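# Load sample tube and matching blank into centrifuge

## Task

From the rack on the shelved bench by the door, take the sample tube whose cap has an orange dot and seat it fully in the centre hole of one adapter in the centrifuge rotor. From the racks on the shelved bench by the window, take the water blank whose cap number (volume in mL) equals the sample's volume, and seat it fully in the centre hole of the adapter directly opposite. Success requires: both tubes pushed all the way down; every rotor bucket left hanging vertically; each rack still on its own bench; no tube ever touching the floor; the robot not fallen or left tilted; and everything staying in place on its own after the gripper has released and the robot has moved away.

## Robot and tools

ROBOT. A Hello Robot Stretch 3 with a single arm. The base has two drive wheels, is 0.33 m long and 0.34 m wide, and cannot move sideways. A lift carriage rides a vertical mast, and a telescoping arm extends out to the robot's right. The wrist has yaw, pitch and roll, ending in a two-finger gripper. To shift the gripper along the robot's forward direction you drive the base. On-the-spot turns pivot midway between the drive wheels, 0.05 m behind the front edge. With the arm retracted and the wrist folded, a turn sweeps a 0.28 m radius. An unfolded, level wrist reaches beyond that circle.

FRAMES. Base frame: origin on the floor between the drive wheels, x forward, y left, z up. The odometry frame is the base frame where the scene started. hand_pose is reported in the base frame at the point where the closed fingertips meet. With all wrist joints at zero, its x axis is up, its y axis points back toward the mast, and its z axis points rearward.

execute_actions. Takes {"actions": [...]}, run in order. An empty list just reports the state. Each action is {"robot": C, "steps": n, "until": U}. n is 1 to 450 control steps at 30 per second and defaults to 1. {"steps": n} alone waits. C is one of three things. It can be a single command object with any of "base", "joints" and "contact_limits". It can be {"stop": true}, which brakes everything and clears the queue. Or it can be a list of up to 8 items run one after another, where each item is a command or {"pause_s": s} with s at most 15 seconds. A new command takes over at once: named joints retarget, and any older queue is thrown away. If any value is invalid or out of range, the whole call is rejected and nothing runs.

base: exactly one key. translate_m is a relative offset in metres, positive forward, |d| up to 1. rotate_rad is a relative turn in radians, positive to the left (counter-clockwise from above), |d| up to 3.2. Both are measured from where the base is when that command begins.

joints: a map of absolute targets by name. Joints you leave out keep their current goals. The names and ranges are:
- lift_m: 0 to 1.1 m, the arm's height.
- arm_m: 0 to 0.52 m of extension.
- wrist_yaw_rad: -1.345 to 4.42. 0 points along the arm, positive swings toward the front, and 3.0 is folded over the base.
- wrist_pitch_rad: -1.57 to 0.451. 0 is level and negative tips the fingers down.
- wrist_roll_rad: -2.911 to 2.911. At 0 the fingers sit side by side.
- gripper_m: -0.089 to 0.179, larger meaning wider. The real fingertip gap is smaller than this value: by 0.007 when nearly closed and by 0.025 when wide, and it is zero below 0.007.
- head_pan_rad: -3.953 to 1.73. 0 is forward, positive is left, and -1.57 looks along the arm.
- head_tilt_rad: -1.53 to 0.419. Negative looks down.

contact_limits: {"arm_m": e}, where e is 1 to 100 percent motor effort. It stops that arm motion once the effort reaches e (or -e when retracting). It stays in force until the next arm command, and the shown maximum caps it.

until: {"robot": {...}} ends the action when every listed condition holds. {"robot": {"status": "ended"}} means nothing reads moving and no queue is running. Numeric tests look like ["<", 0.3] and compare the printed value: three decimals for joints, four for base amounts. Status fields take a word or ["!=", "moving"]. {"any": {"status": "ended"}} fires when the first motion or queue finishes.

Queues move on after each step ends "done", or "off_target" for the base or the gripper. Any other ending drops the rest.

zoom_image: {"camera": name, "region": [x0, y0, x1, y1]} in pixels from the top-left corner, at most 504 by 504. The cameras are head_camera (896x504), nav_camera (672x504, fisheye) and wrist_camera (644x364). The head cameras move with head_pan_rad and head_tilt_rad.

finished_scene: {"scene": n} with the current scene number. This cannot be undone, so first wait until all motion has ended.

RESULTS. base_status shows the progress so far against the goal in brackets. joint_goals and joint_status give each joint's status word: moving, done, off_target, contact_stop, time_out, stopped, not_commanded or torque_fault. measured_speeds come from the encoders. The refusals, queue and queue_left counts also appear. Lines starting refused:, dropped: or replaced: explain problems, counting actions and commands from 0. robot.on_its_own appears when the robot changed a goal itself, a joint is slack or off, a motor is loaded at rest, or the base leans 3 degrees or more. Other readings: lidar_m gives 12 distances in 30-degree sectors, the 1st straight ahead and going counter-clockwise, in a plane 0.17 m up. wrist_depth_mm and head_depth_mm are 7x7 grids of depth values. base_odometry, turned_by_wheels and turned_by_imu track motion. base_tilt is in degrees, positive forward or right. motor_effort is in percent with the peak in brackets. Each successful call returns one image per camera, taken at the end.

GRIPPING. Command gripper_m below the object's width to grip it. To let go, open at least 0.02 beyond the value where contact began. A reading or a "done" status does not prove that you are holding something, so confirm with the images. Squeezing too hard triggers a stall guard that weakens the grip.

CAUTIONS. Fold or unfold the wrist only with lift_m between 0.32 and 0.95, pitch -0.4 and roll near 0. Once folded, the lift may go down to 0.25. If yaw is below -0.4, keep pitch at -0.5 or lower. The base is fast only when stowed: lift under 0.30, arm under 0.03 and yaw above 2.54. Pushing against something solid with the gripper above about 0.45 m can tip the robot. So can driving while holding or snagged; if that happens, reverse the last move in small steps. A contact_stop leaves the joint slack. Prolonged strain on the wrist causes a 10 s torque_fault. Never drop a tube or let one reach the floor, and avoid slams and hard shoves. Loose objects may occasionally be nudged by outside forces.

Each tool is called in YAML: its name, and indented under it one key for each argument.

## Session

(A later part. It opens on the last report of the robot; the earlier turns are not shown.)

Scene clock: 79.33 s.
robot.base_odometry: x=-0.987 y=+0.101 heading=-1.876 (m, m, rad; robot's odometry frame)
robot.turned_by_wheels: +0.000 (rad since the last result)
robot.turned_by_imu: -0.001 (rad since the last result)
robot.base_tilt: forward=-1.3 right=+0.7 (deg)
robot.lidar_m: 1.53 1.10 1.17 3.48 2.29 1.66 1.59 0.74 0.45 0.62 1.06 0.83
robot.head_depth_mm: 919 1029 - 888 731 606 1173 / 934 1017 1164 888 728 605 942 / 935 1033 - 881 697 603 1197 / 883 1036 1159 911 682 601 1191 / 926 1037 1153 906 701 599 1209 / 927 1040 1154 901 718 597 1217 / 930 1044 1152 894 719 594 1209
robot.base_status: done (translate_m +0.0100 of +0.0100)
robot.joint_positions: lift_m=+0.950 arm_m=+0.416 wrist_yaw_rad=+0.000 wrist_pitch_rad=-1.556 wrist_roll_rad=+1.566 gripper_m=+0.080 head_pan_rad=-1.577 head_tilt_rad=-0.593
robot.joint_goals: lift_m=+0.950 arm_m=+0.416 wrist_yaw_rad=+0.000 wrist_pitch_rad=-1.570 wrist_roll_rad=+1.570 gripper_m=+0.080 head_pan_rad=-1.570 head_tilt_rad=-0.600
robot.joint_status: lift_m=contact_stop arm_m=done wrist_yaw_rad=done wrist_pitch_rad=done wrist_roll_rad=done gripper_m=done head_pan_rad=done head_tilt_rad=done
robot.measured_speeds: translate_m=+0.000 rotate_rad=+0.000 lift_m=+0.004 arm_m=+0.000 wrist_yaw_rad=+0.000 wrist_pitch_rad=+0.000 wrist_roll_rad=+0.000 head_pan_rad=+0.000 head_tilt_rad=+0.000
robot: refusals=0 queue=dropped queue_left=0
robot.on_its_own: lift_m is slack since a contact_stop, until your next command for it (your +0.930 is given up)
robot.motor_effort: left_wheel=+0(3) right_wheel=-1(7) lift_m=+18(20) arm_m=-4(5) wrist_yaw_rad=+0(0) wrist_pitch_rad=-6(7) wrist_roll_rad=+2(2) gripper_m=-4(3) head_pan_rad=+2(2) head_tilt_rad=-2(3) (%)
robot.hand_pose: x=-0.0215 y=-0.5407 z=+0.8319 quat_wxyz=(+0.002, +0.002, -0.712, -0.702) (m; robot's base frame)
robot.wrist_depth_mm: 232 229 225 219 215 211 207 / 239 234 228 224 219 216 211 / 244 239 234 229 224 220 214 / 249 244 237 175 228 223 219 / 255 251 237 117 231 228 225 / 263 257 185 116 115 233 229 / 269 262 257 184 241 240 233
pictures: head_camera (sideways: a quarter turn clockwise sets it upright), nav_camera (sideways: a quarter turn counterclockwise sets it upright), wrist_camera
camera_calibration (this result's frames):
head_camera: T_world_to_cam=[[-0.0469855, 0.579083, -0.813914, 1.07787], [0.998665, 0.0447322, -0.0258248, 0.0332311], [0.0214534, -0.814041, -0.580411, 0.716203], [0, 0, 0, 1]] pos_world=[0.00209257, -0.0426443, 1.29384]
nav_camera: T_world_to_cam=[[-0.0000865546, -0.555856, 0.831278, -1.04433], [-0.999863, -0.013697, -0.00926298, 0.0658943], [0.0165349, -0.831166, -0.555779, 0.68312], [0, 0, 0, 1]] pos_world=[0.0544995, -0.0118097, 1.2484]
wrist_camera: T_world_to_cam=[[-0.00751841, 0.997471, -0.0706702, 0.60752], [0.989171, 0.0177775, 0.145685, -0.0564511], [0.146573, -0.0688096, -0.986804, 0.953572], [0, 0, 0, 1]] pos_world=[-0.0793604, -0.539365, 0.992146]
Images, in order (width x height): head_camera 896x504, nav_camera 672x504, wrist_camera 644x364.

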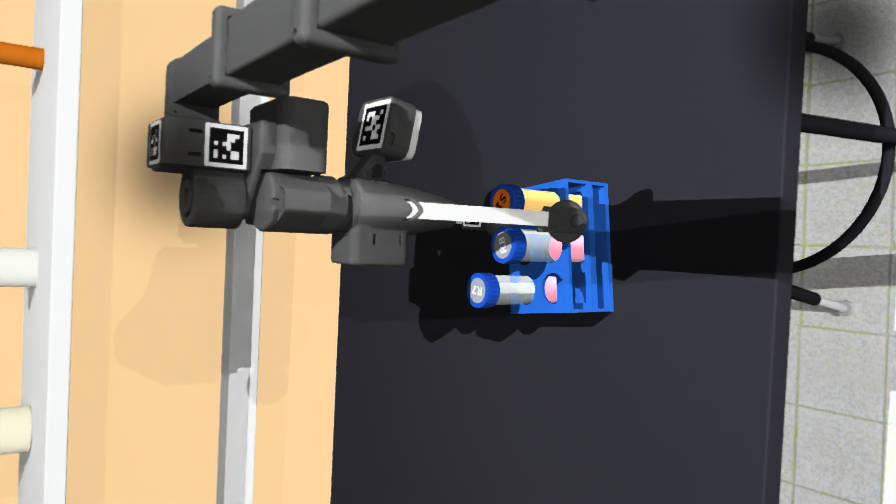

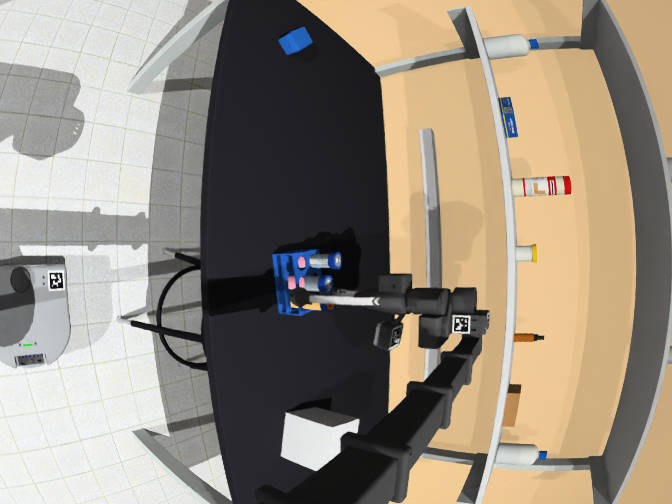

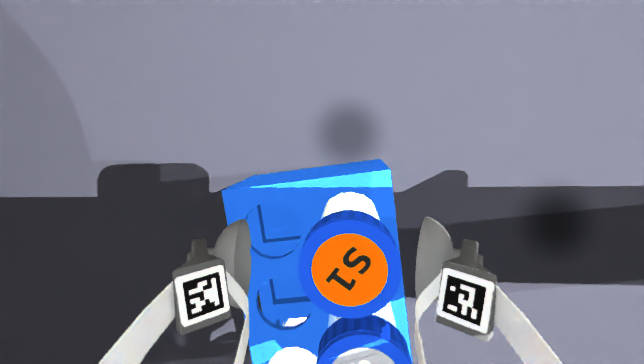

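execute_actions:
  actions:
    - {"robot":[{"joints":{"lift_m":0.982}},{"base":{"translate_m":-0.006}},{"joints":{"gripper_m":0.015}},{"pause_s":1},{"joints":{"lift_m":1.09}}],"steps":450,"until":{"robot":{"status":"ended"}}}

Scene clock: 91.97 s.
robot.base_odometry: x=-0.985 y=+0.107 heading=-1.876 (m, m, rad; robot's odometry frame)
robot.turned_by_wheels: +0.000 (rad since the last result)
robot.turned_by_imu: +0.001 (rad since the last result)
robot.base_tilt: forward=-1.2 right=+0.7 (deg)
robot.lidar_m: 1.54 1.10 1.18 3.47 2.28 1.65 1.59 0.73 0.45 0.62 1.06 0.84
robot.head_depth_mm: 861 1041 1136 925 731 606 1183 / - 1025 1141 920 728 604 946 / - - 1144 880 706 602 1197 / 870 1032 1151 908 674 599 1193 / 929 1034 1152 908 700 598 1215 / 928 1040 1154 902 718 597 1212 / 931 1041 1146 897 715 594 1206
robot.base_status: done (translate_m -0.0060 of -0.0060)
robot.joint_positions: lift_m=+1.089 arm_m=+0.416 wrist_yaw_rad=+0.000 wrist_pitch_rad=-1.563 wrist_roll_rad=+1.566 gripper_m=+0.015 head_pan_rad=-1.577 head_tilt_rad=-0.593
robot.joint_goals: lift_m=+1.090 arm_m=+0.416 wrist_yaw_rad=+0.000 wrist_pitch_rad=-1.570 wrist_roll_rad=+1.570 gripper_m=+0.015 head_pan_rad=-1.570 head_tilt_rad=-0.600
robot.joint_status: lift_m=done arm_m=done wrist_yaw_rad=done wrist_pitch_rad=done wrist_roll_rad=done gripper_m=done head_pan_rad=done head_tilt_rad=done
robot.measured_speeds: translate_m=+0.000 rotate_rad=+0.000 lift_m=+0.000 arm_m=+0.000 wrist_yaw_rad=+0.000 wrist_pitch_rad=+0.000 wrist_roll_rad=+0.000 head_pan_rad=+0.000 head_tilt_rad=+0.000
robot: refusals=0 queue=done queue_left=0
robot.motor_effort: left_wheel=+0(6) right_wheel=+1(5) lift_m=+32(31) arm_m=-5(3) wrist_yaw_rad=+0(0) wrist_pitch_rad=-3(6) wrist_roll_rad=+2(2) gripper_m=-8(82) head_pan_rad=+2(3) head_tilt_rad=-2(2) (%)
robot.hand_pose: x=-0.0215 y=-0.5389 z=+0.9717 quat_wxyz=(+0.002, +0.002, -0.710, -0.704) (m; robot's base frame)
robot.wrist_depth_mm: 369 361 355 352 341 338 - / 378 369 364 356 353 347 - / 387 381 371 363 359 352 - / 392 390 380 315 368 360 - / 404 398 388 143 369 365 - / 412 406 398 145 375 375 - / 426 415 407 398 390 390 -
pictures: head_camera (sideways: a quarter turn clockwise sets it upright), nav_camera (sideways: a quarter turn counterclockwise sets it upright), wrist_camera
camera_calibration (this result's frames):
head_camera: T_world_to_cam=[[-0.0469862, 0.579083, -0.813914, 1.07787], [0.998665, 0.0447334, -0.0258248, 0.0332311], [0.0214544, -0.814041, -0.580411, 0.716203], [0, 0, 0, 1]] pos_world=[0.00209263, -0.0426444, 1.29384]
nav_camera: T_world_to_cam=[[-0.0000858917, -0.555856, 0.831278, -1.04433], [-0.999863, -0.0136982, -0.00926298, 0.0658943], [0.0165359, -0.831166, -0.555779, 0.68312], [0, 0, 0, 1]] pos_world=[0.0544995, -0.0118097, 1.2484]
wrist_camera: T_world_to_cam=[[-0.00751211, 0.997939, -0.0637296, 0.609132], [0.989171, 0.0167574, 0.145806, -0.0775273], [0.146573, -0.0619442, -0.987258, 1.09586], [0, 0, 0, 1]] pos_world=[-0.0793602, -0.538695, 1.13202]
Images, in order (width x height): head_camera 896x504, nav_camera 672x504, wrist_camera 644x364.

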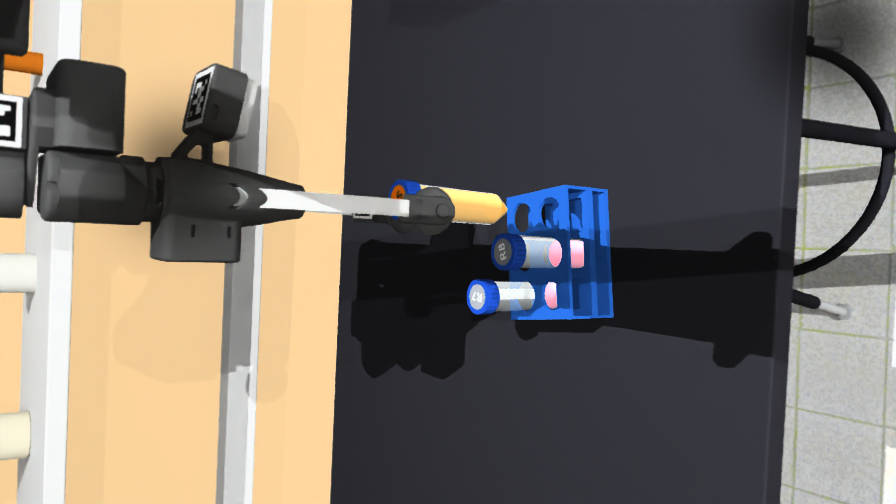

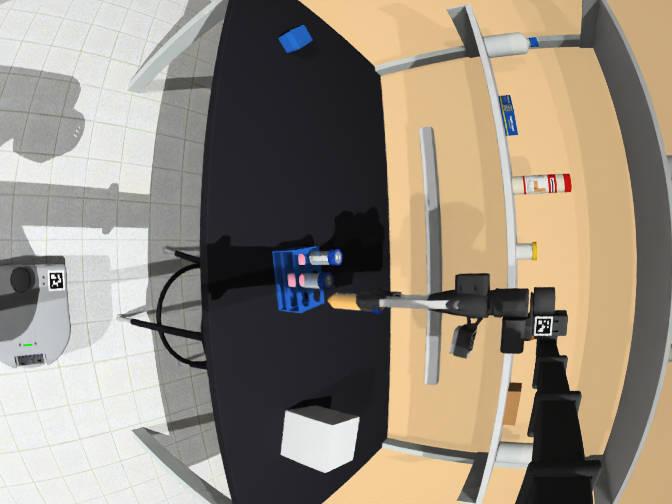

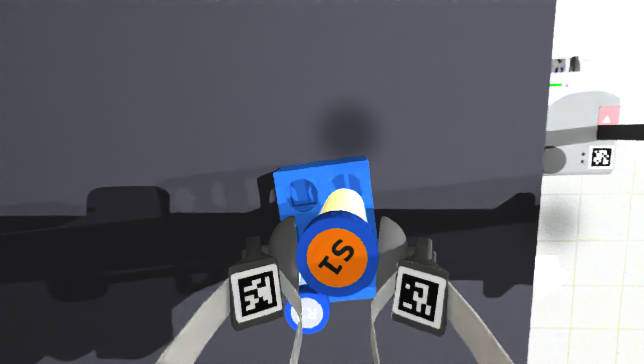

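zoom_image:
  camera: "head_camera"
  region: [380,160,520,240]

Region (380, 160, 520, 240) of head_camera's 896x504 image, scaled by 3.600, with more detail than that image has; it fills the top 288 rows of this view, and the rest is white.

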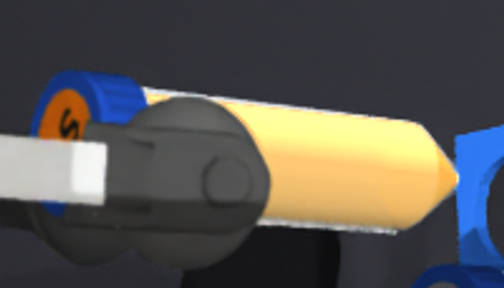

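execute_actions:
  actions:
    - {"robot":[{"joints":{"arm_m":0.0}},{"base":{"rotate_rad":1.229}},{"base":{"translate_m":1.0}},{"base":{"translate_m":0.14}},{"base":{"rotate_rad":0.342}},{"joints":{"head_tilt_rad":-0.75}}],"steps":450,"until":{"robot":{"status":"ended"}}}
    - {"steps":450,"until":{"robot":{"status":"ended"}}}

Scene clock: 130.30 s.
robot.base_odometry: x=-0.076 y=-0.581 heading=-0.305 (m, m, rad; robot's odometry frame)
robot.turned_by_wheels: +1.571 (rad since the last result)
robot.turned_by_imu: +1.585 (rad since the last result)
robot.base_tilt: forward=-1.3 right=+0.5 (deg)
robot.lidar_m: 1.77 2.29 2.06 1.98 2.05 1.59 1.49 1.50 0.47 0.45 0.47 1.64
robot.head_depth_mm: - - - - - 929 1152 / - - - - - - 1127 / 922 - - - - - - / 890 1012 961 741 - - 1132 / 891 1002 929 732 - - 1125 / 898 982 933 685 707 899 1126 / 1007 1156 905 683 714 900 1137
robot.base_status: done (rotate_rad +0.3419 of +0.3420)
robot.joint_positions: lift_m=+1.089 arm_m=+0.000 wrist_yaw_rad=+0.000 wrist_pitch_rad=-1.563 wrist_roll_rad=+1.566 gripper_m=+0.015 head_pan_rad=-1.577 head_tilt_rad=-0.740
robot.joint_goals: lift_m=+1.090 arm_m=+0.000 wrist_yaw_rad=+0.000 wrist_pitch_rad=-1.570 wrist_roll_rad=+1.570 gripper_m=+0.015 head_pan_rad=-1.570 head_tilt_rad=-0.750
robot.joint_status: lift_m=done arm_m=done wrist_yaw_rad=done wrist_pitch_rad=done wrist_roll_rad=done gripper_m=done head_pan_rad=done head_tilt_rad=done
robot.measured_speeds: translate_m=+0.000 rotate_rad=+0.000 lift_m=+0.000 arm_m=+0.000 wrist_yaw_rad=+0.000 wrist_pitch_rad=+0.000 wrist_roll_rad=+0.000 head_pan_rad=+0.000 head_tilt_rad=+0.000
robot: refusals=0 queue=done queue_left=0
robot.motor_effort: left_wheel=-2(6) right_wheel=+2(8) lift_m=+32(32) arm_m=-4(5) wrist_yaw_rad=+0(1) wrist_pitch_rad=-3(3) wrist_roll_rad=+2(2) gripper_m=-8(8) head_pan_rad=+2(2) head_tilt_rad=-3(14) (%)
robot.hand_pose: x=-0.0215 y=-0.1231 z=+0.9717 quat_wxyz=(+0.002, +0.002, -0.710, -0.704) (m; robot's base frame)
robot.wrist_depth_mm: 413 578 - - - - - / 415 565 980 - - - - / 418 563 995 - - - - / 420 568 997 - - - - / 420 557 922 143 - - - / 424 558 797 145 - - - / 426 555 - - - - -
pictures: head_camera (sideways: a quarter turn clockwise sets it upright), nav_camera (sideways: a quarter turn counterclockwise sets it upright), wrist_camera
camera_calibration (this result's frames):
head_camera: T_world_to_cam=[[-0.046316, 0.692045, -0.720367, 0.955932], [0.998684, 0.0479715, -0.0181249, 0.0232023], [0.0220138, -0.720259, -0.693356, 0.863119], [0, 0, 0, 1]] pos_world=[0.00210255, -0.040992, 1.28749]
nav_camera: T_world_to_cam=[[-0.000772786, -0.671609, 0.740905, -0.92652], [-0.999854, -0.012132, -0.0120402, 0.0695078], [0.017075, -0.740806, -0.671502, 0.833657], [0, 0, 0, 1]] pos_world=[0.054547, -0.00383795, 1.2471]
wrist_camera: T_world_to_cam=[[-0.00782151, 0.997937, -0.0637252, 0.194147], [0.989166, 0.0170635, 0.145806, -0.0844514], [0.146592, -0.0618944, -0.987259, 1.12163], [0, 0, 0, 1]] pos_world=[-0.079367, -0.122883, 1.13202]
Images, in order (width x height): head_camera 896x504, nav_camera 672x504, wrist_camera 644x364.

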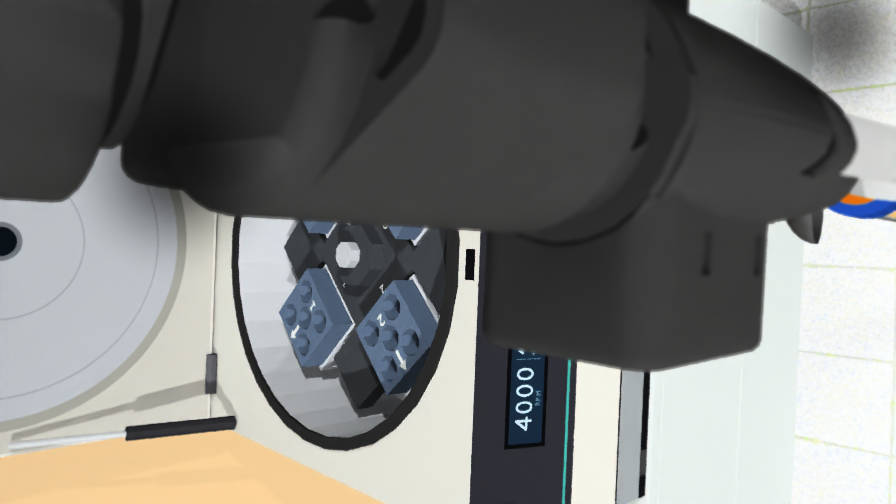

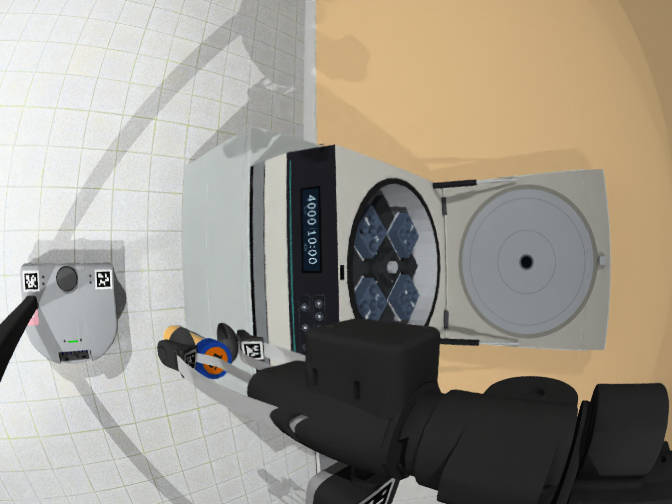

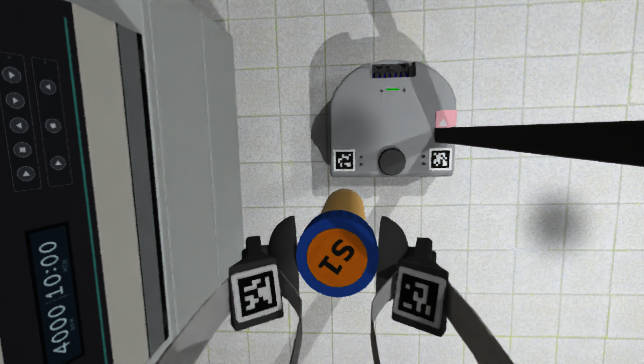

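execute_actions:
  actions:
    - {"robot":[{"base":{"rotate_rad":-0.5}},{"base":{"translate_m":0.44}},{"base":{"rotate_rad":0.5}},{"base":{"translate_m":-0.21}},{"joints":{"arm_m":0.4}}],"steps":450,"until":{"robot":{"status":"ended"}}}
    - {"steps":450,"until":{"robot":{"status":"ended"}}}

Scene clock: 160.27 s.
robot.base_odometry: x=+0.029 y=-0.835 heading=-0.305 (m, m, rad; robot's odometry frame)
robot.turned_by_wheels: +0.000 (rad since the last result)
robot.turned_by_imu: +0.003 (rad since the last result)
robot.base_tilt: forward=-1.1 right=+0.6 (deg)
robot.lidar_m: 1.62 2.33 2.31 2.19 2.28 1.83 1.63 0.34 0.25 0.24 0.25 1.34
robot.head_depth_mm: 681 788 860 766 644 519 583 / 671 789 875 781 652 520 589 / - 809 859 759 637 520 596 / 686 794 852 798 579 517 602 / 713 830 845 704 576 519 610 / 826 938 1084 1184 861 530 674 / 828 941 1084 1272 1478 1269 691
robot.base_status: done (translate_m -0.2100 of -0.2100)
robot.joint_positions: lift_m=+1.089 arm_m=+0.400 wrist_yaw_rad=+0.000 wrist_pitch_rad=-1.563 wrist_roll_rad=+1.566 gripper_m=+0.015 head_pan_rad=-1.577 head_tilt_rad=-0.741
robot.joint_goals: lift_m=+1.090 arm_m=+0.400 wrist_yaw_rad=+0.000 wrist_pitch_rad=-1.570 wrist_roll_rad=+1.570 gripper_m=+0.015 head_pan_rad=-1.570 head_tilt_rad=-0.750
robot.joint_status: lift_m=done arm_m=done wrist_yaw_rad=done wrist_pitch_rad=done wrist_roll_rad=done gripper_m=done head_pan_rad=done head_tilt_rad=done
robot.measured_speeds: translate_m=+0.000 rotate_rad=+0.000 lift_m=+0.000 arm_m=+0.000 wrist_yaw_rad=+0.000 wrist_pitch_rad=+0.000 wrist_roll_rad=+0.000 head_pan_rad=+0.000 head_tilt_rad=+0.000
robot: refusals=0 queue=done queue_left=0
robot.motor_effort: left_wheel=-1(6) right_wheel=+3(8) lift_m=+31(31) arm_m=+4(5) wrist_yaw_rad=+0(0) wrist_pitch_rad=-3(3) wrist_roll_rad=+2(2) gripper_m=-8(8) head_pan_rad=+3(3) head_tilt_rad=-3(3) (%)
robot.hand_pose: x=-0.0215 y=-0.5223 z=+0.9717 quat_wxyz=(+0.002, +0.002, -0.710, -0.704) (m; robot's base frame)
robot.wrist_depth_mm: 326 387 373 360 360 364 294 / 330 386 381 360 365 365 300 / 337 389 383 380 368 380 304 / 344 356 389 389 368 346 313 / 352 349 405 143 393 323 320 / 360 355 352 145 332 329 327 / 342 640 - - - - -
pictures: head_camera (sideways: a quarter turn clockwise sets it upright), nav_camera (sideways: a quarter turn counterclockwise sets it upright), wrist_camera
camera_calibration (this result's frames):
head_camera: T_world_to_cam=[[-0.0463137, 0.69247, -0.719959, 0.9554], [0.998684, 0.0479825, -0.0180931, 0.0231609], [0.0220165, -0.71985, -0.693781, 0.863671], [0, 0, 0, 1]] pos_world=[0.00210261, -0.0409835, 1.28747]
nav_camera: T_world_to_cam=[[-0.000775142, -0.672046, 0.740509, -0.926004], [-0.999854, -0.0121253, -0.0120509, 0.0695217], [0.0170776, -0.74041, -0.671939, 0.834225], [0, 0, 0, 1]] pos_world=[0.0545472, -0.00380562, 1.2471]
wrist_camera: T_world_to_cam=[[-0.00744789, 0.99794, -0.0637251, 0.592563], [0.989172, 0.0166931, 0.145806, -0.0778407], [0.146569, -0.0619491, -0.987259, 1.09689], [0, 0, 0, 1]] pos_world=[-0.0793586, -0.522092, 1.13202]
Images, in order (width x height): head_camera 896x504, nav_camera 672x504, wrist_camera 644x364.

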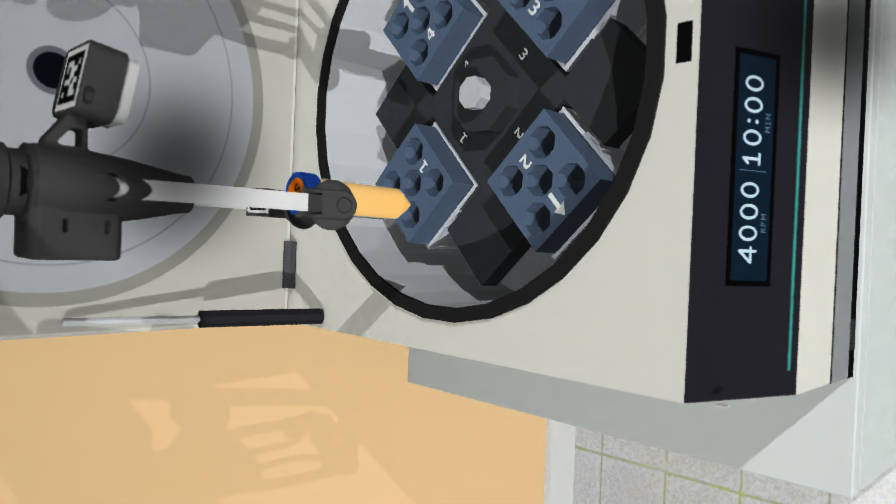

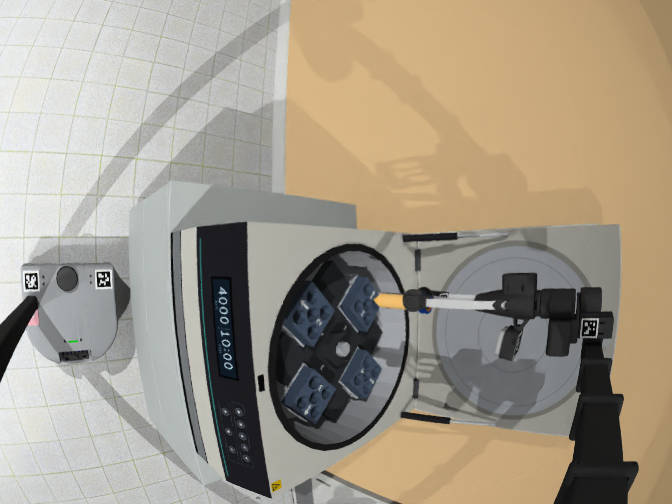

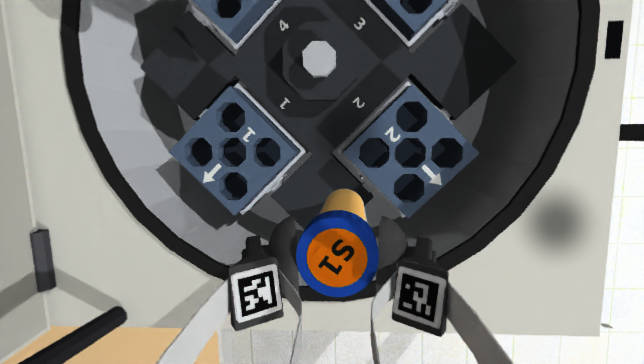

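execute_actions:
  actions:
    - {"robot":[{"base":{"translate_m":-0.027},"joints":{"arm_m":0.517}},{"joints":{"lift_m":0.99}}],"steps":450,"until":{"robot":{"status":"ended"}}}

Scene clock: 173.23 s.
robot.base_odometry: x=+0.003 y=-0.827 heading=-0.305 (m, m, rad; robot's odometry frame)
robot.turned_by_wheels: +0.000 (rad since the last result)
robot.turned_by_imu: +0.001 (rad since the last result)
robot.base_tilt: forward=-1.2 right=+0.9 (deg)
robot.lidar_m: 1.64 2.36 2.33 2.19 2.27 1.92 1.61 0.34 0.25 0.24 0.25 0.34
robot.head_depth_mm: - 786 855 765 645 519 581 / 710 803 871 775 655 521 588 / - 815 877 761 642 520 595 / 692 811 861 761 635 518 603 / 697 786 822 741 576 519 610 / 827 937 1080 1019 589 522 618 / 827 939 1083 1280 1464 759 690
robot.base_status: done (translate_m -0.0270 of -0.0270)
robot.joint_positions: lift_m=+0.991 arm_m=+0.517 wrist_yaw_rad=+0.000 wrist_pitch_rad=-1.563 wrist_roll_rad=+1.566 gripper_m=+0.015 head_pan_rad=-1.577 head_tilt_rad=-0.741
robot.joint_goals: lift_m=+0.990 arm_m=+0.517 wrist_yaw_rad=+0.000 wrist_pitch_rad=-1.570 wrist_roll_rad=+1.570 gripper_m=+0.015 head_pan_rad=-1.570 head_tilt_rad=-0.750
robot.joint_status: lift_m=done arm_m=done wrist_yaw_rad=done wrist_pitch_rad=done wrist_roll_rad=done gripper_m=done head_pan_rad=done head_tilt_rad=done
robot.measured_speeds: translate_m=+0.000 rotate_rad=+0.000 lift_m=+0.000 arm_m=+0.000 wrist_yaw_rad=+0.000 wrist_pitch_rad=+0.000 wrist_roll_rad=+0.000 head_pan_rad=+0.000 head_tilt_rad=+0.000
robot: refusals=0 queue=done queue_left=0
robot.motor_effort: left_wheel=-2(5) right_wheel=+2(6) lift_m=+12(31) arm_m=+5(4) wrist_yaw_rad=+0(0) wrist_pitch_rad=-3(3) wrist_roll_rad=+2(2) gripper_m=-9(8) head_pan_rad=+3(3) head_tilt_rad=-3(2) (%)
robot.hand_pose: x=-0.0215 y=-0.6393 z=+0.8728 quat_wxyz=(+0.002, +0.002, -0.710, -0.704) (m; robot's base frame)
robot.wrist_depth_mm: 223 224 312 275 267 259 259 / 228 229 283 279 272 250 264 / 232 231 338 285 279 273 251 / 235 236 310 264 282 279 250 / 232 241 266 143 287 286 254 / 232 246 244 145 293 338 294 / 231 252 248 253 285 286 259
pictures: head_camera (sideways: a quarter turn clockwise sets it upright), nav_camera (sideways: a quarter turn counterclockwise sets it upright), wrist_camera
camera_calibration (this result's frames):
head_camera: T_world_to_cam=[[-0.0463134, 0.692477, -0.719952, 0.955391], [0.998684, 0.0479823, -0.0180926, 0.0231602], [0.0220163, -0.719843, -0.693788, 0.863681], [0, 0, 0, 1]] pos_world=[0.0021026, -0.0409833, 1.28747]
nav_camera: T_world_to_cam=[[-0.000775426, -0.672054, 0.740502, -0.925995], [-0.999854, -0.0121248, -0.012051, 0.0695219], [0.0170774, -0.740403, -0.671946, 0.834235], [0, 0, 0, 1]] pos_world=[0.0545472, -0.0038051, 1.2471]
wrist_camera: T_world_to_cam=[[-0.00746183, 0.99794, -0.0637251, 0.703015], [0.989172, 0.0167069, 0.145806, -0.061453], [0.14657, -0.0619471, -0.987259, 0.991965], [0, 0, 0, 1]] pos_world=[-0.0793589, -0.639091, 1.03309]
Images, in order (width x height): head_camera 896x504, nav_camera 672x504, wrist_camera 644x364.

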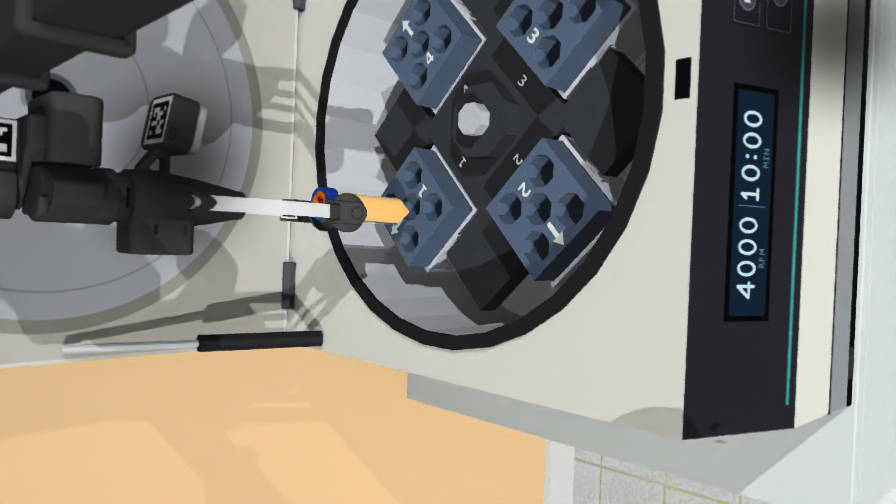

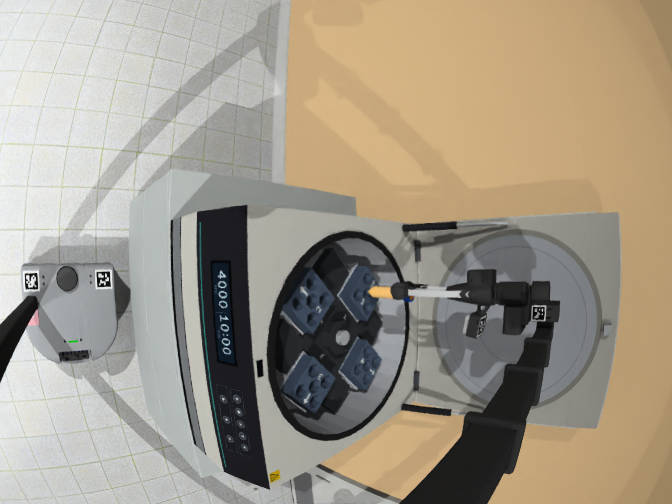

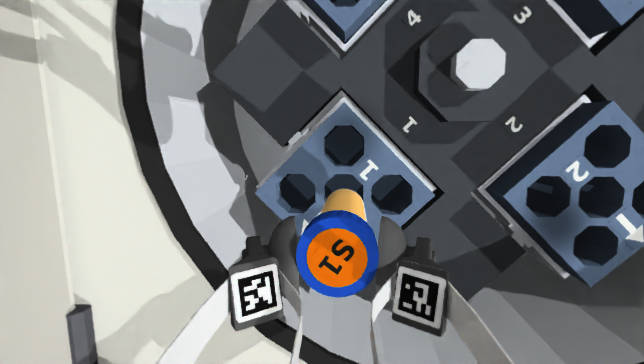

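execute_actions:
  actions:
    - {"robot":[{"joints":{"lift_m":0.94}},{"joints":{"lift_m":0.89}}],"steps":450,"until":{"robot":{"status":"ended"}}}

Scene clock: 179.63 s.
robot.base_odometry: x=+0.003 y=-0.827 heading=-0.305 (m, m, rad; robot's odometry frame)
robot.turned_by_wheels: +0.000 (rad since the last result)
robot.turned_by_imu: -0.001 (rad since the last result)
robot.base_tilt: forward=-1.3 right=+0.5 (deg)
robot.lidar_m: 1.64 2.36 2.33 2.19 2.27 2.01 1.60 0.34 0.25 0.24 0.25 0.34
robot.head_depth_mm: 693 - - 767 639 522 587 / 674 815 876 779 654 522 594 / 674 - 878 764 642 520 601 / 701 782 854 761 636 521 608 / 703 788 823 743 577 523 613 / 825 939 1083 1021 589 524 621 / 831 941 1087 1282 1467 759 693
robot.base_status: done (translate_m -0.0270 of -0.0270)
robot.joint_positions: lift_m=+0.902 arm_m=+0.517 wrist_yaw_rad=+0.001 wrist_pitch_rad=-1.582 wrist_roll_rad=+1.566 gripper_m=+0.015 head_pan_rad=-1.577 head_tilt_rad=-0.741
robot.joint_goals: lift_m=+0.902 arm_m=+0.517 wrist_yaw_rad=+0.000 wrist_pitch_rad=-1.570 wrist_roll_rad=+1.570 gripper_m=+0.015 head_pan_rad=-1.570 head_tilt_rad=-0.750
robot.joint_status: lift_m=contact_stop arm_m=done wrist_yaw_rad=done wrist_pitch_rad=done wrist_roll_rad=done gripper_m=done head_pan_rad=done head_tilt_rad=done
robot.measured_speeds: translate_m=+0.000 rotate_rad=+0.005 lift_m=+0.003 arm_m=+0.000 wrist_yaw_rad=+0.000 wrist_pitch_rad=-0.024 wrist_roll_rad=+0.000 head_pan_rad=+0.000 head_tilt_rad=+0.000
robot: refusals=0 queue=dropped queue_left=0
robot.on_its_own: lift_m is slack since a contact_stop, until your next command for it (your +0.890 is given up)
robot.motor_effort: left_wheel=+1(5) right_wheel=+1(6) lift_m=+8(15) arm_m=+3(4) wrist_yaw_rad=-1(1) wrist_pitch_rad=+5(7) wrist_roll_rad=+2(2) gripper_m=-8(8) head_pan_rad=+3(2) head_tilt_rad=-3(3) (%)
robot.hand_pose: x=-0.0216 y=-0.6344 z=+0.7852 quat_wxyz=(+0.002, +0.002, -0.703, -0.711) (m; robot's base frame)
robot.wrist_depth_mm: 169 216 195 193 189 157 168 / 169 203 200 197 194 172 186 / 163 222 205 200 197 195 192 / 157 208 285 180 177 199 184 / 149 189 226 142 191 205 187 / 152 171 216 145 - 208 206 / 159 156 202 243 283 213 253
pictures: head_camera (sideways: a quarter turn clockwise sets it upright), nav_camera (sideways: a quarter turn counterclockwise sets it upright), wrist_camera
camera_calibration (this result's frames):
head_camera: T_world_to_cam=[[-0.0463098, 0.692717, -0.719721, 0.95509], [0.998684, 0.0479853, -0.0180746, 0.0231369], [0.0220154, -0.719612, -0.694028, 0.863992], [0, 0, 0, 1]] pos_world=[0.0021025, -0.0409785, 1.28745]
nav_camera: T_world_to_cam=[[-0.000778977, -0.6723, 0.740278, -0.925703], [-0.999854, -0.0121177, -0.0120571, 0.0695297], [0.0170764, -0.740179, -0.672193, 0.834555], [0, 0, 0, 1]] pos_world=[0.0545473, -0.00378699, 1.2471]
wrist_camera: T_world_to_cam=[[-0.00837574, 0.998976, -0.0444526, 0.678069], [0.989159, 0.0147948, 0.146104, -0.0501906], [0.146612, -0.042747, -0.98827, 0.918793], [0, 0, 0, 1]] pos_world=[-0.0793806, -0.637357, 0.945491]
Images, in order (width x height): head_camera 896x504, nav_camera 672x504, wrist_camera 644x364.

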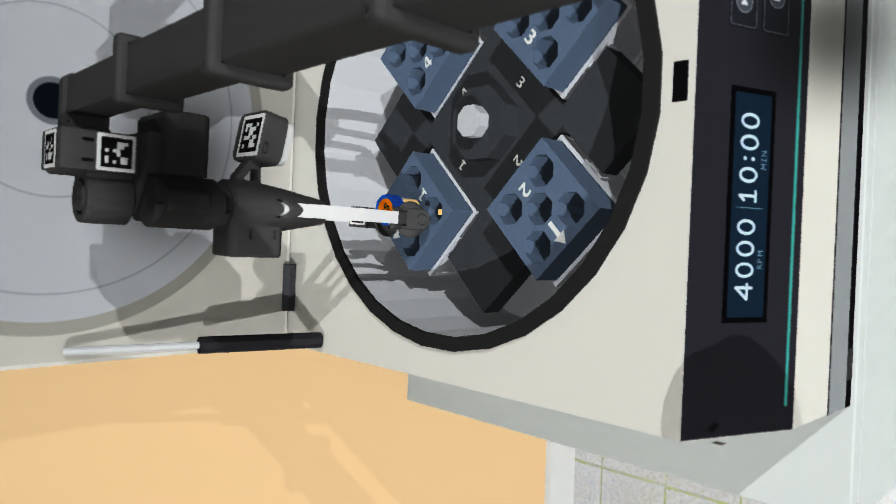

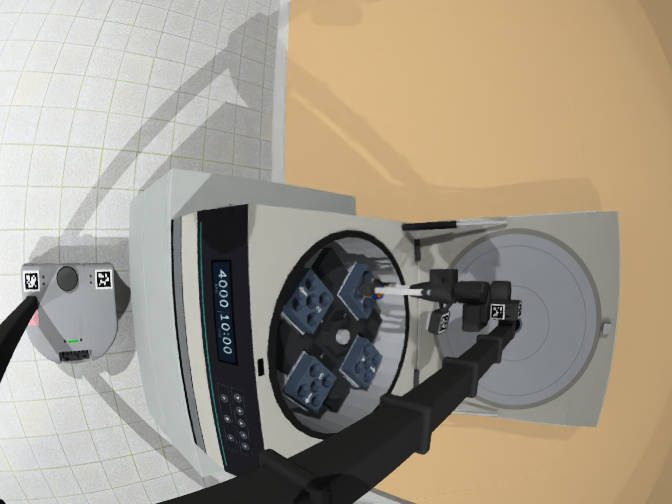

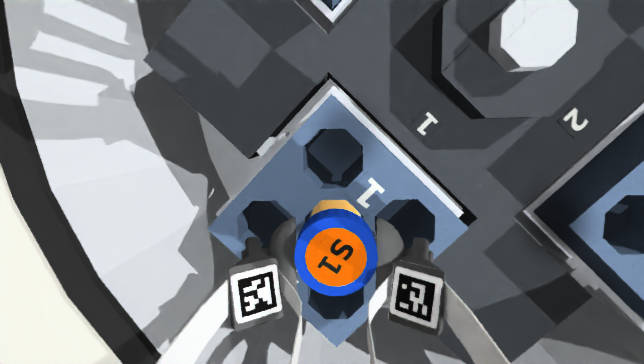

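It's in; fingers are on the adapter. Release, raise, close, press.

execute_actions:
  actions:
    - {"robot":[{"joints":{"gripper_m":0.07}},{"joints":{"lift_m":0.98}},{"pause_s":0.5}],"steps":450,"until":{"robot":{"status":"ended"}}}

Scene clock: 193.70 s.
robot.base_odometry: x=+0.003 y=-0.827 heading=-0.305 (m, m, rad; robot's odometry frame)
robot.turned_by_wheels: +0.000 (rad since the last result)
robot.turned_by_imu: +0.001 (rad since the last result)
robot.base_tilt: forward=-1.2 right=+0.7 (deg)
robot.lidar_m: 1.64 2.37 2.33 2.19 2.26 1.92 1.61 0.34 0.25 0.24 0.25 0.34
robot.head_depth_mm: - 803 856 765 645 519 583 / 712 790 876 771 657 522 589 / - 815 875 761 636 519 597 / 697 813 858 760 635 519 603 / 700 782 820 742 576 521 610 / 829 936 1082 1019 589 522 617 / 826 939 1082 1279 1458 762 686
robot.base_status: done (translate_m -0.0270 of -0.0270)
robot.joint_positions: lift_m=+0.979 arm_m=+0.517 wrist_yaw_rad=-0.001 wrist_pitch_rad=-1.569 wrist_roll_rad=+1.570 gripper_m=+0.070 head_pan_rad=-1.577 head_tilt_rad=-0.741
robot.joint_goals: lift_m=+0.980 arm_m=+0.517 wrist_yaw_rad=+0.000 wrist_pitch_rad=-1.570 wrist_roll_rad=+1.570 gripper_m=+0.070 head_pan_rad=-1.570 head_tilt_rad=-0.750
robot.joint_status: lift_m=done arm_m=done wrist_yaw_rad=done wrist_pitch_rad=done wrist_roll_rad=done gripper_m=done head_pan_rad=done head_tilt_rad=done
robot.measured_speeds: translate_m=+0.000 rotate_rad=+0.000 lift_m=+0.000 arm_m=+0.000 wrist_yaw_rad=+0.000 wrist_pitch_rad=+0.000 wrist_roll_rad=+0.000 head_pan_rad=+0.000 head_tilt_rad=+0.000
robot: refusals=0 queue=done queue_left=0
robot.motor_effort: left_wheel=-1(4) right_wheel=+1(8) lift_m=+31(31) arm_m=+3(3) wrist_yaw_rad=+2(3) wrist_pitch_rad=-1(4) wrist_roll_rad=+0(2) gripper_m=+0(84) head_pan_rad=+3(2) head_tilt_rad=-2(3) (%)
robot.hand_pose: x=-0.0215 y=-0.6378 z=+0.8619 quat_wxyz=(+0.000, -0.001, -0.708, -0.707) (m; robot's base frame)
robot.wrist_depth_mm: 212 221 320 263 257 237 251 / 217 222 274 268 259 241 254 / 222 221 308 276 270 266 244 / 225 225 330 252 271 269 244 / 229 229 264 259 257 277 246 / 237 233 - 305 375 331 293 / 229 240 236 253 289 285 257
pictures: head_camera (sideways: a quarter turn clockwise sets it upright), nav_camera (sideways: a quarter turn counterclockwise sets it upright), wrist_camera
camera_calibration (this result's frames):
head_camera: T_world_to_cam=[[-0.0463126, 0.692745, -0.719694, 0.955055], [0.998684, 0.0479903, -0.0180725, 0.0231341], [0.0220187, -0.719584, -0.694056, 0.864029], [0, 0, 0, 1]] pos_world=[0.00210268, -0.040978, 1.28745]
nav_camera: T_world_to_cam=[[-0.000776265, -0.672329, 0.740252, -0.925668], [-0.999854, -0.0121215, -0.0120578, 0.0695307], [0.0170798, -0.740153, -0.672222, 0.834593], [0, 0, 0, 1]] pos_world=[0.0545473, -0.00378462, 1.2471]
wrist_camera: T_world_to_cam=[[-0.00157204, 0.998345, -0.0574805, 0.695841], [0.989247, 0.00995881, 0.145914, -0.0643162], [0.146245, -0.0566331, -0.987626, 0.984992], [0, 0, 0, 1]] pos_world=[-0.0793314, -0.638266, 1.02219]
Images, in order (width x height): head_camera 896x504, nav_camera 672x504, wrist_camera 644x364.

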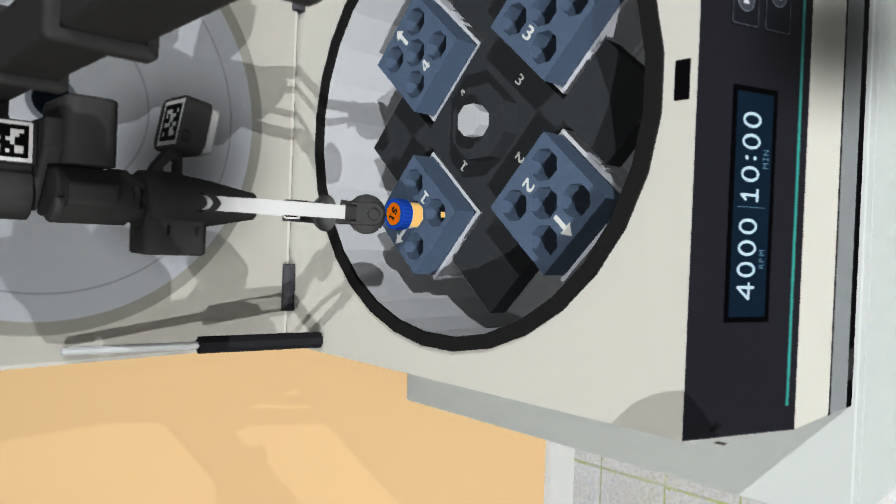

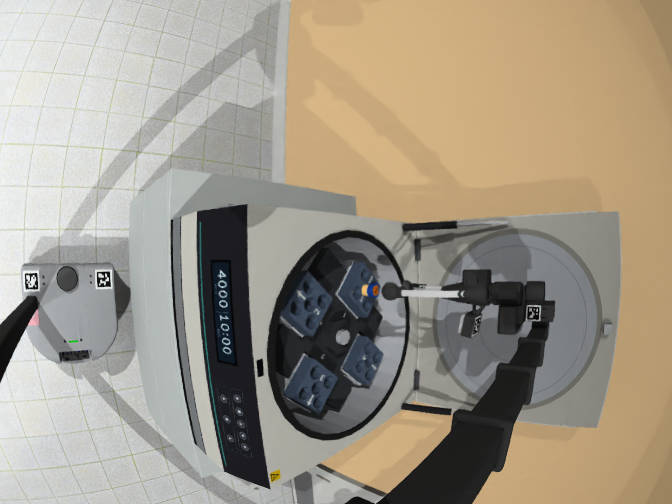

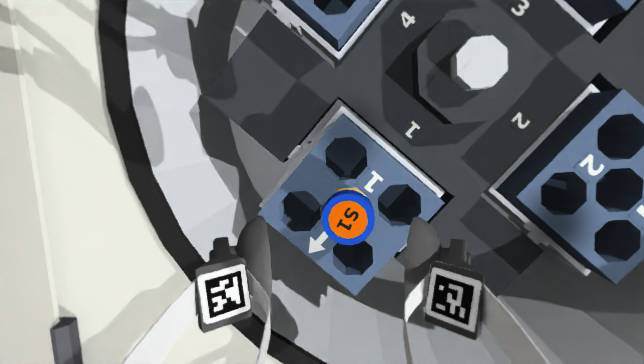

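execute_actions:
  actions:
    - {"robot":[{"joints":{"gripper_m":0.0}},{"joints":{"lift_m":0.88}}],"steps":450,"until":{"robot":{"status":"ended"}}}
    - {"robot":{"joints":{"lift_m":1.05,"gripper_m":0.08}},"steps":450,"until":{"robot":{"status":"ended"}}}

Scene clock: 200.37 s.
robot.base_odometry: x=+0.003 y=-0.827 heading=-0.305 (m, m, rad; robot's odometry frame)
robot.turned_by_wheels: +0.000 (rad since the last result)
robot.turned_by_imu: +0.017 (rad since the last result)
robot.base_tilt: forward=-1.3 right=+0.6 (deg)
robot.lidar_m: 1.64 2.33 2.34 2.19 2.28 2.01 1.60 0.33 0.25 0.24 0.25 0.34
robot.head_depth_mm: 691 781 855 766 653 517 578 / 681 788 870 780 652 519 588 / - 791 871 758 628 519 597 / 687 796 847 761 620 519 608 / 702 799 841 723 574 522 616 / 828 941 1087 1108 602 524 657 / 835 944 1092 1291 1479 775 689
robot.base_status: done (translate_m -0.0270 of -0.0270)
robot.joint_positions: lift_m=+1.049 arm_m=+0.517 wrist_yaw_rad=-0.001 wrist_pitch_rad=-1.562 wrist_roll_rad=+1.570 gripper_m=+0.080 head_pan_rad=-1.576 head_tilt_rad=-0.743
robot.joint_goals: lift_m=+1.050 arm_m=+0.517 wrist_yaw_rad=+0.000 wrist_pitch_rad=-1.570 wrist_roll_rad=+1.570 gripper_m=+0.080 head_pan_rad=-1.570 head_tilt_rad=-0.750
robot.joint_status: lift_m=done arm_m=done wrist_yaw_rad=done wrist_pitch_rad=done wrist_roll_rad=done gripper_m=done head_pan_rad=done head_tilt_rad=done
robot.measured_speeds: translate_m=+0.000 rotate_rad=+0.000 lift_m=+0.000 arm_m=+0.000 wrist_yaw_rad=+0.000 wrist_pitch_rad=+0.000 wrist_roll_rad=+0.000 head_pan_rad=+0.000 head_tilt_rad=+0.000
robot: refusals=0 queue=done queue_left=0
robot.motor_effort: left_wheel=+0(9) right_wheel=+0(26) lift_m=+31(29) arm_m=+1(3) wrist_yaw_rad=+1(2) wrist_pitch_rad=-3(11) wrist_roll_rad=+0(0) gripper_m=+0(83) head_pan_rad=+3(2) head_tilt_rad=-2(3) (%)
robot.hand_pose: x=-0.0215 y=-0.6397 z=+0.9318 quat_wxyz=(+0.000, +0.000, -0.710, -0.704) (m; robot's base frame)
robot.wrist_depth_mm: 230 278 334 310 321 318 310 / 230 284 348 337 311 321 316 / 230 290 344 344 337 328 303 / 230 295 316 354 328 335 312 / 230 304 302 373 346 378 338 / 230 304 - 304 368 344 296 / 229 299 312 307 300 298 289
pictures: head_camera (sideways: a quarter turn clockwise sets it upright), nav_camera (sideways: a quarter turn counterclockwise sets it upright), wrist_camera
replaced: robot.lift_m: its motion had ended contact_stop
camera_calibration (this result's frames):
head_camera: T_world_to_cam=[[-0.0468428, 0.694, -0.718449, 0.953436], [0.998647, 0.0487966, -0.0179756, 0.0230081], [0.0225828, -0.718319, -0.695347, 0.865705], [0, 0, 0, 1]] pos_world=[0.00213457, -0.040955, 1.28737]
nav_camera: T_world_to_cam=[[-0.00026209, -0.673658, 0.739043, -0.924096], [-0.999844, -0.0128747, -0.0120902, 0.0695728], [0.0176596, -0.738931, -0.67355, 0.836317], [0, 0, 0, 1]] pos_world=[0.0545507, -0.00364866, 1.24709]
wrist_camera: T_world_to_cam=[[-0.00220411, 0.997952, -0.0639329, 0.707456], [0.989241, 0.0115278, 0.145837, -0.0733993], [0.146275, -0.0629237, -0.987241, 1.0495], [0, 0, 0, 1]] pos_world=[-0.0793467, -0.639122, 1.09204]
Images, in order (width x height): head_camera 896x504, nav_camera 672x504, wrist_camera 644x364.

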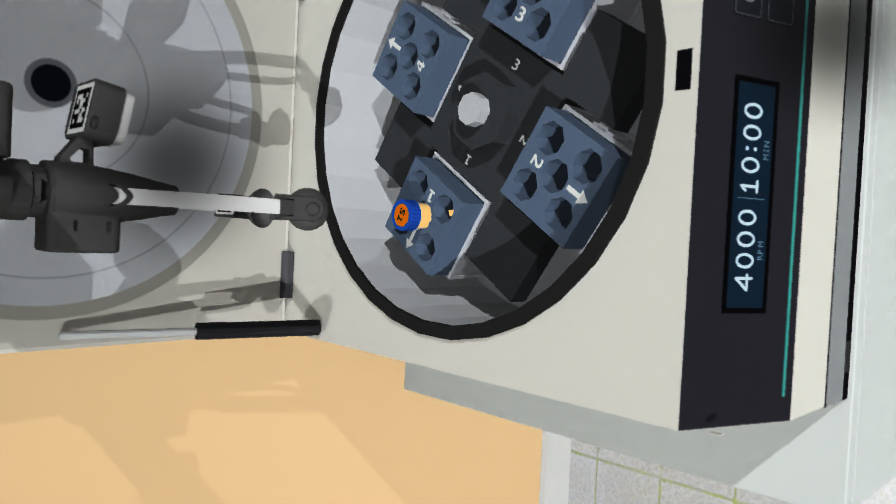

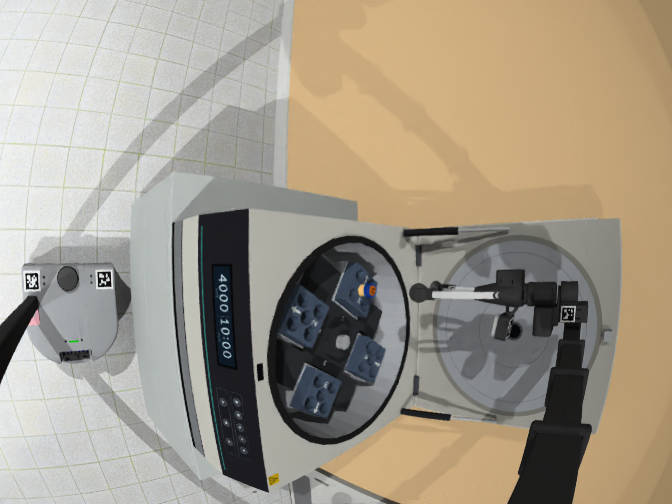

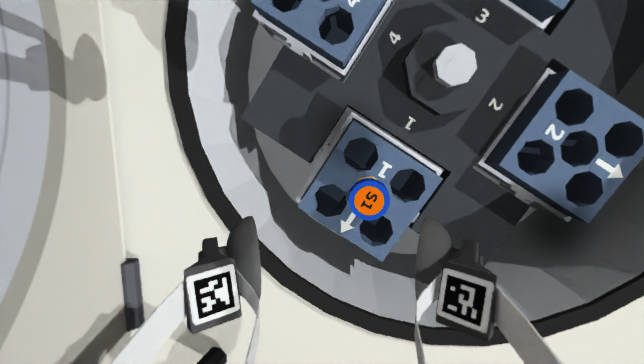

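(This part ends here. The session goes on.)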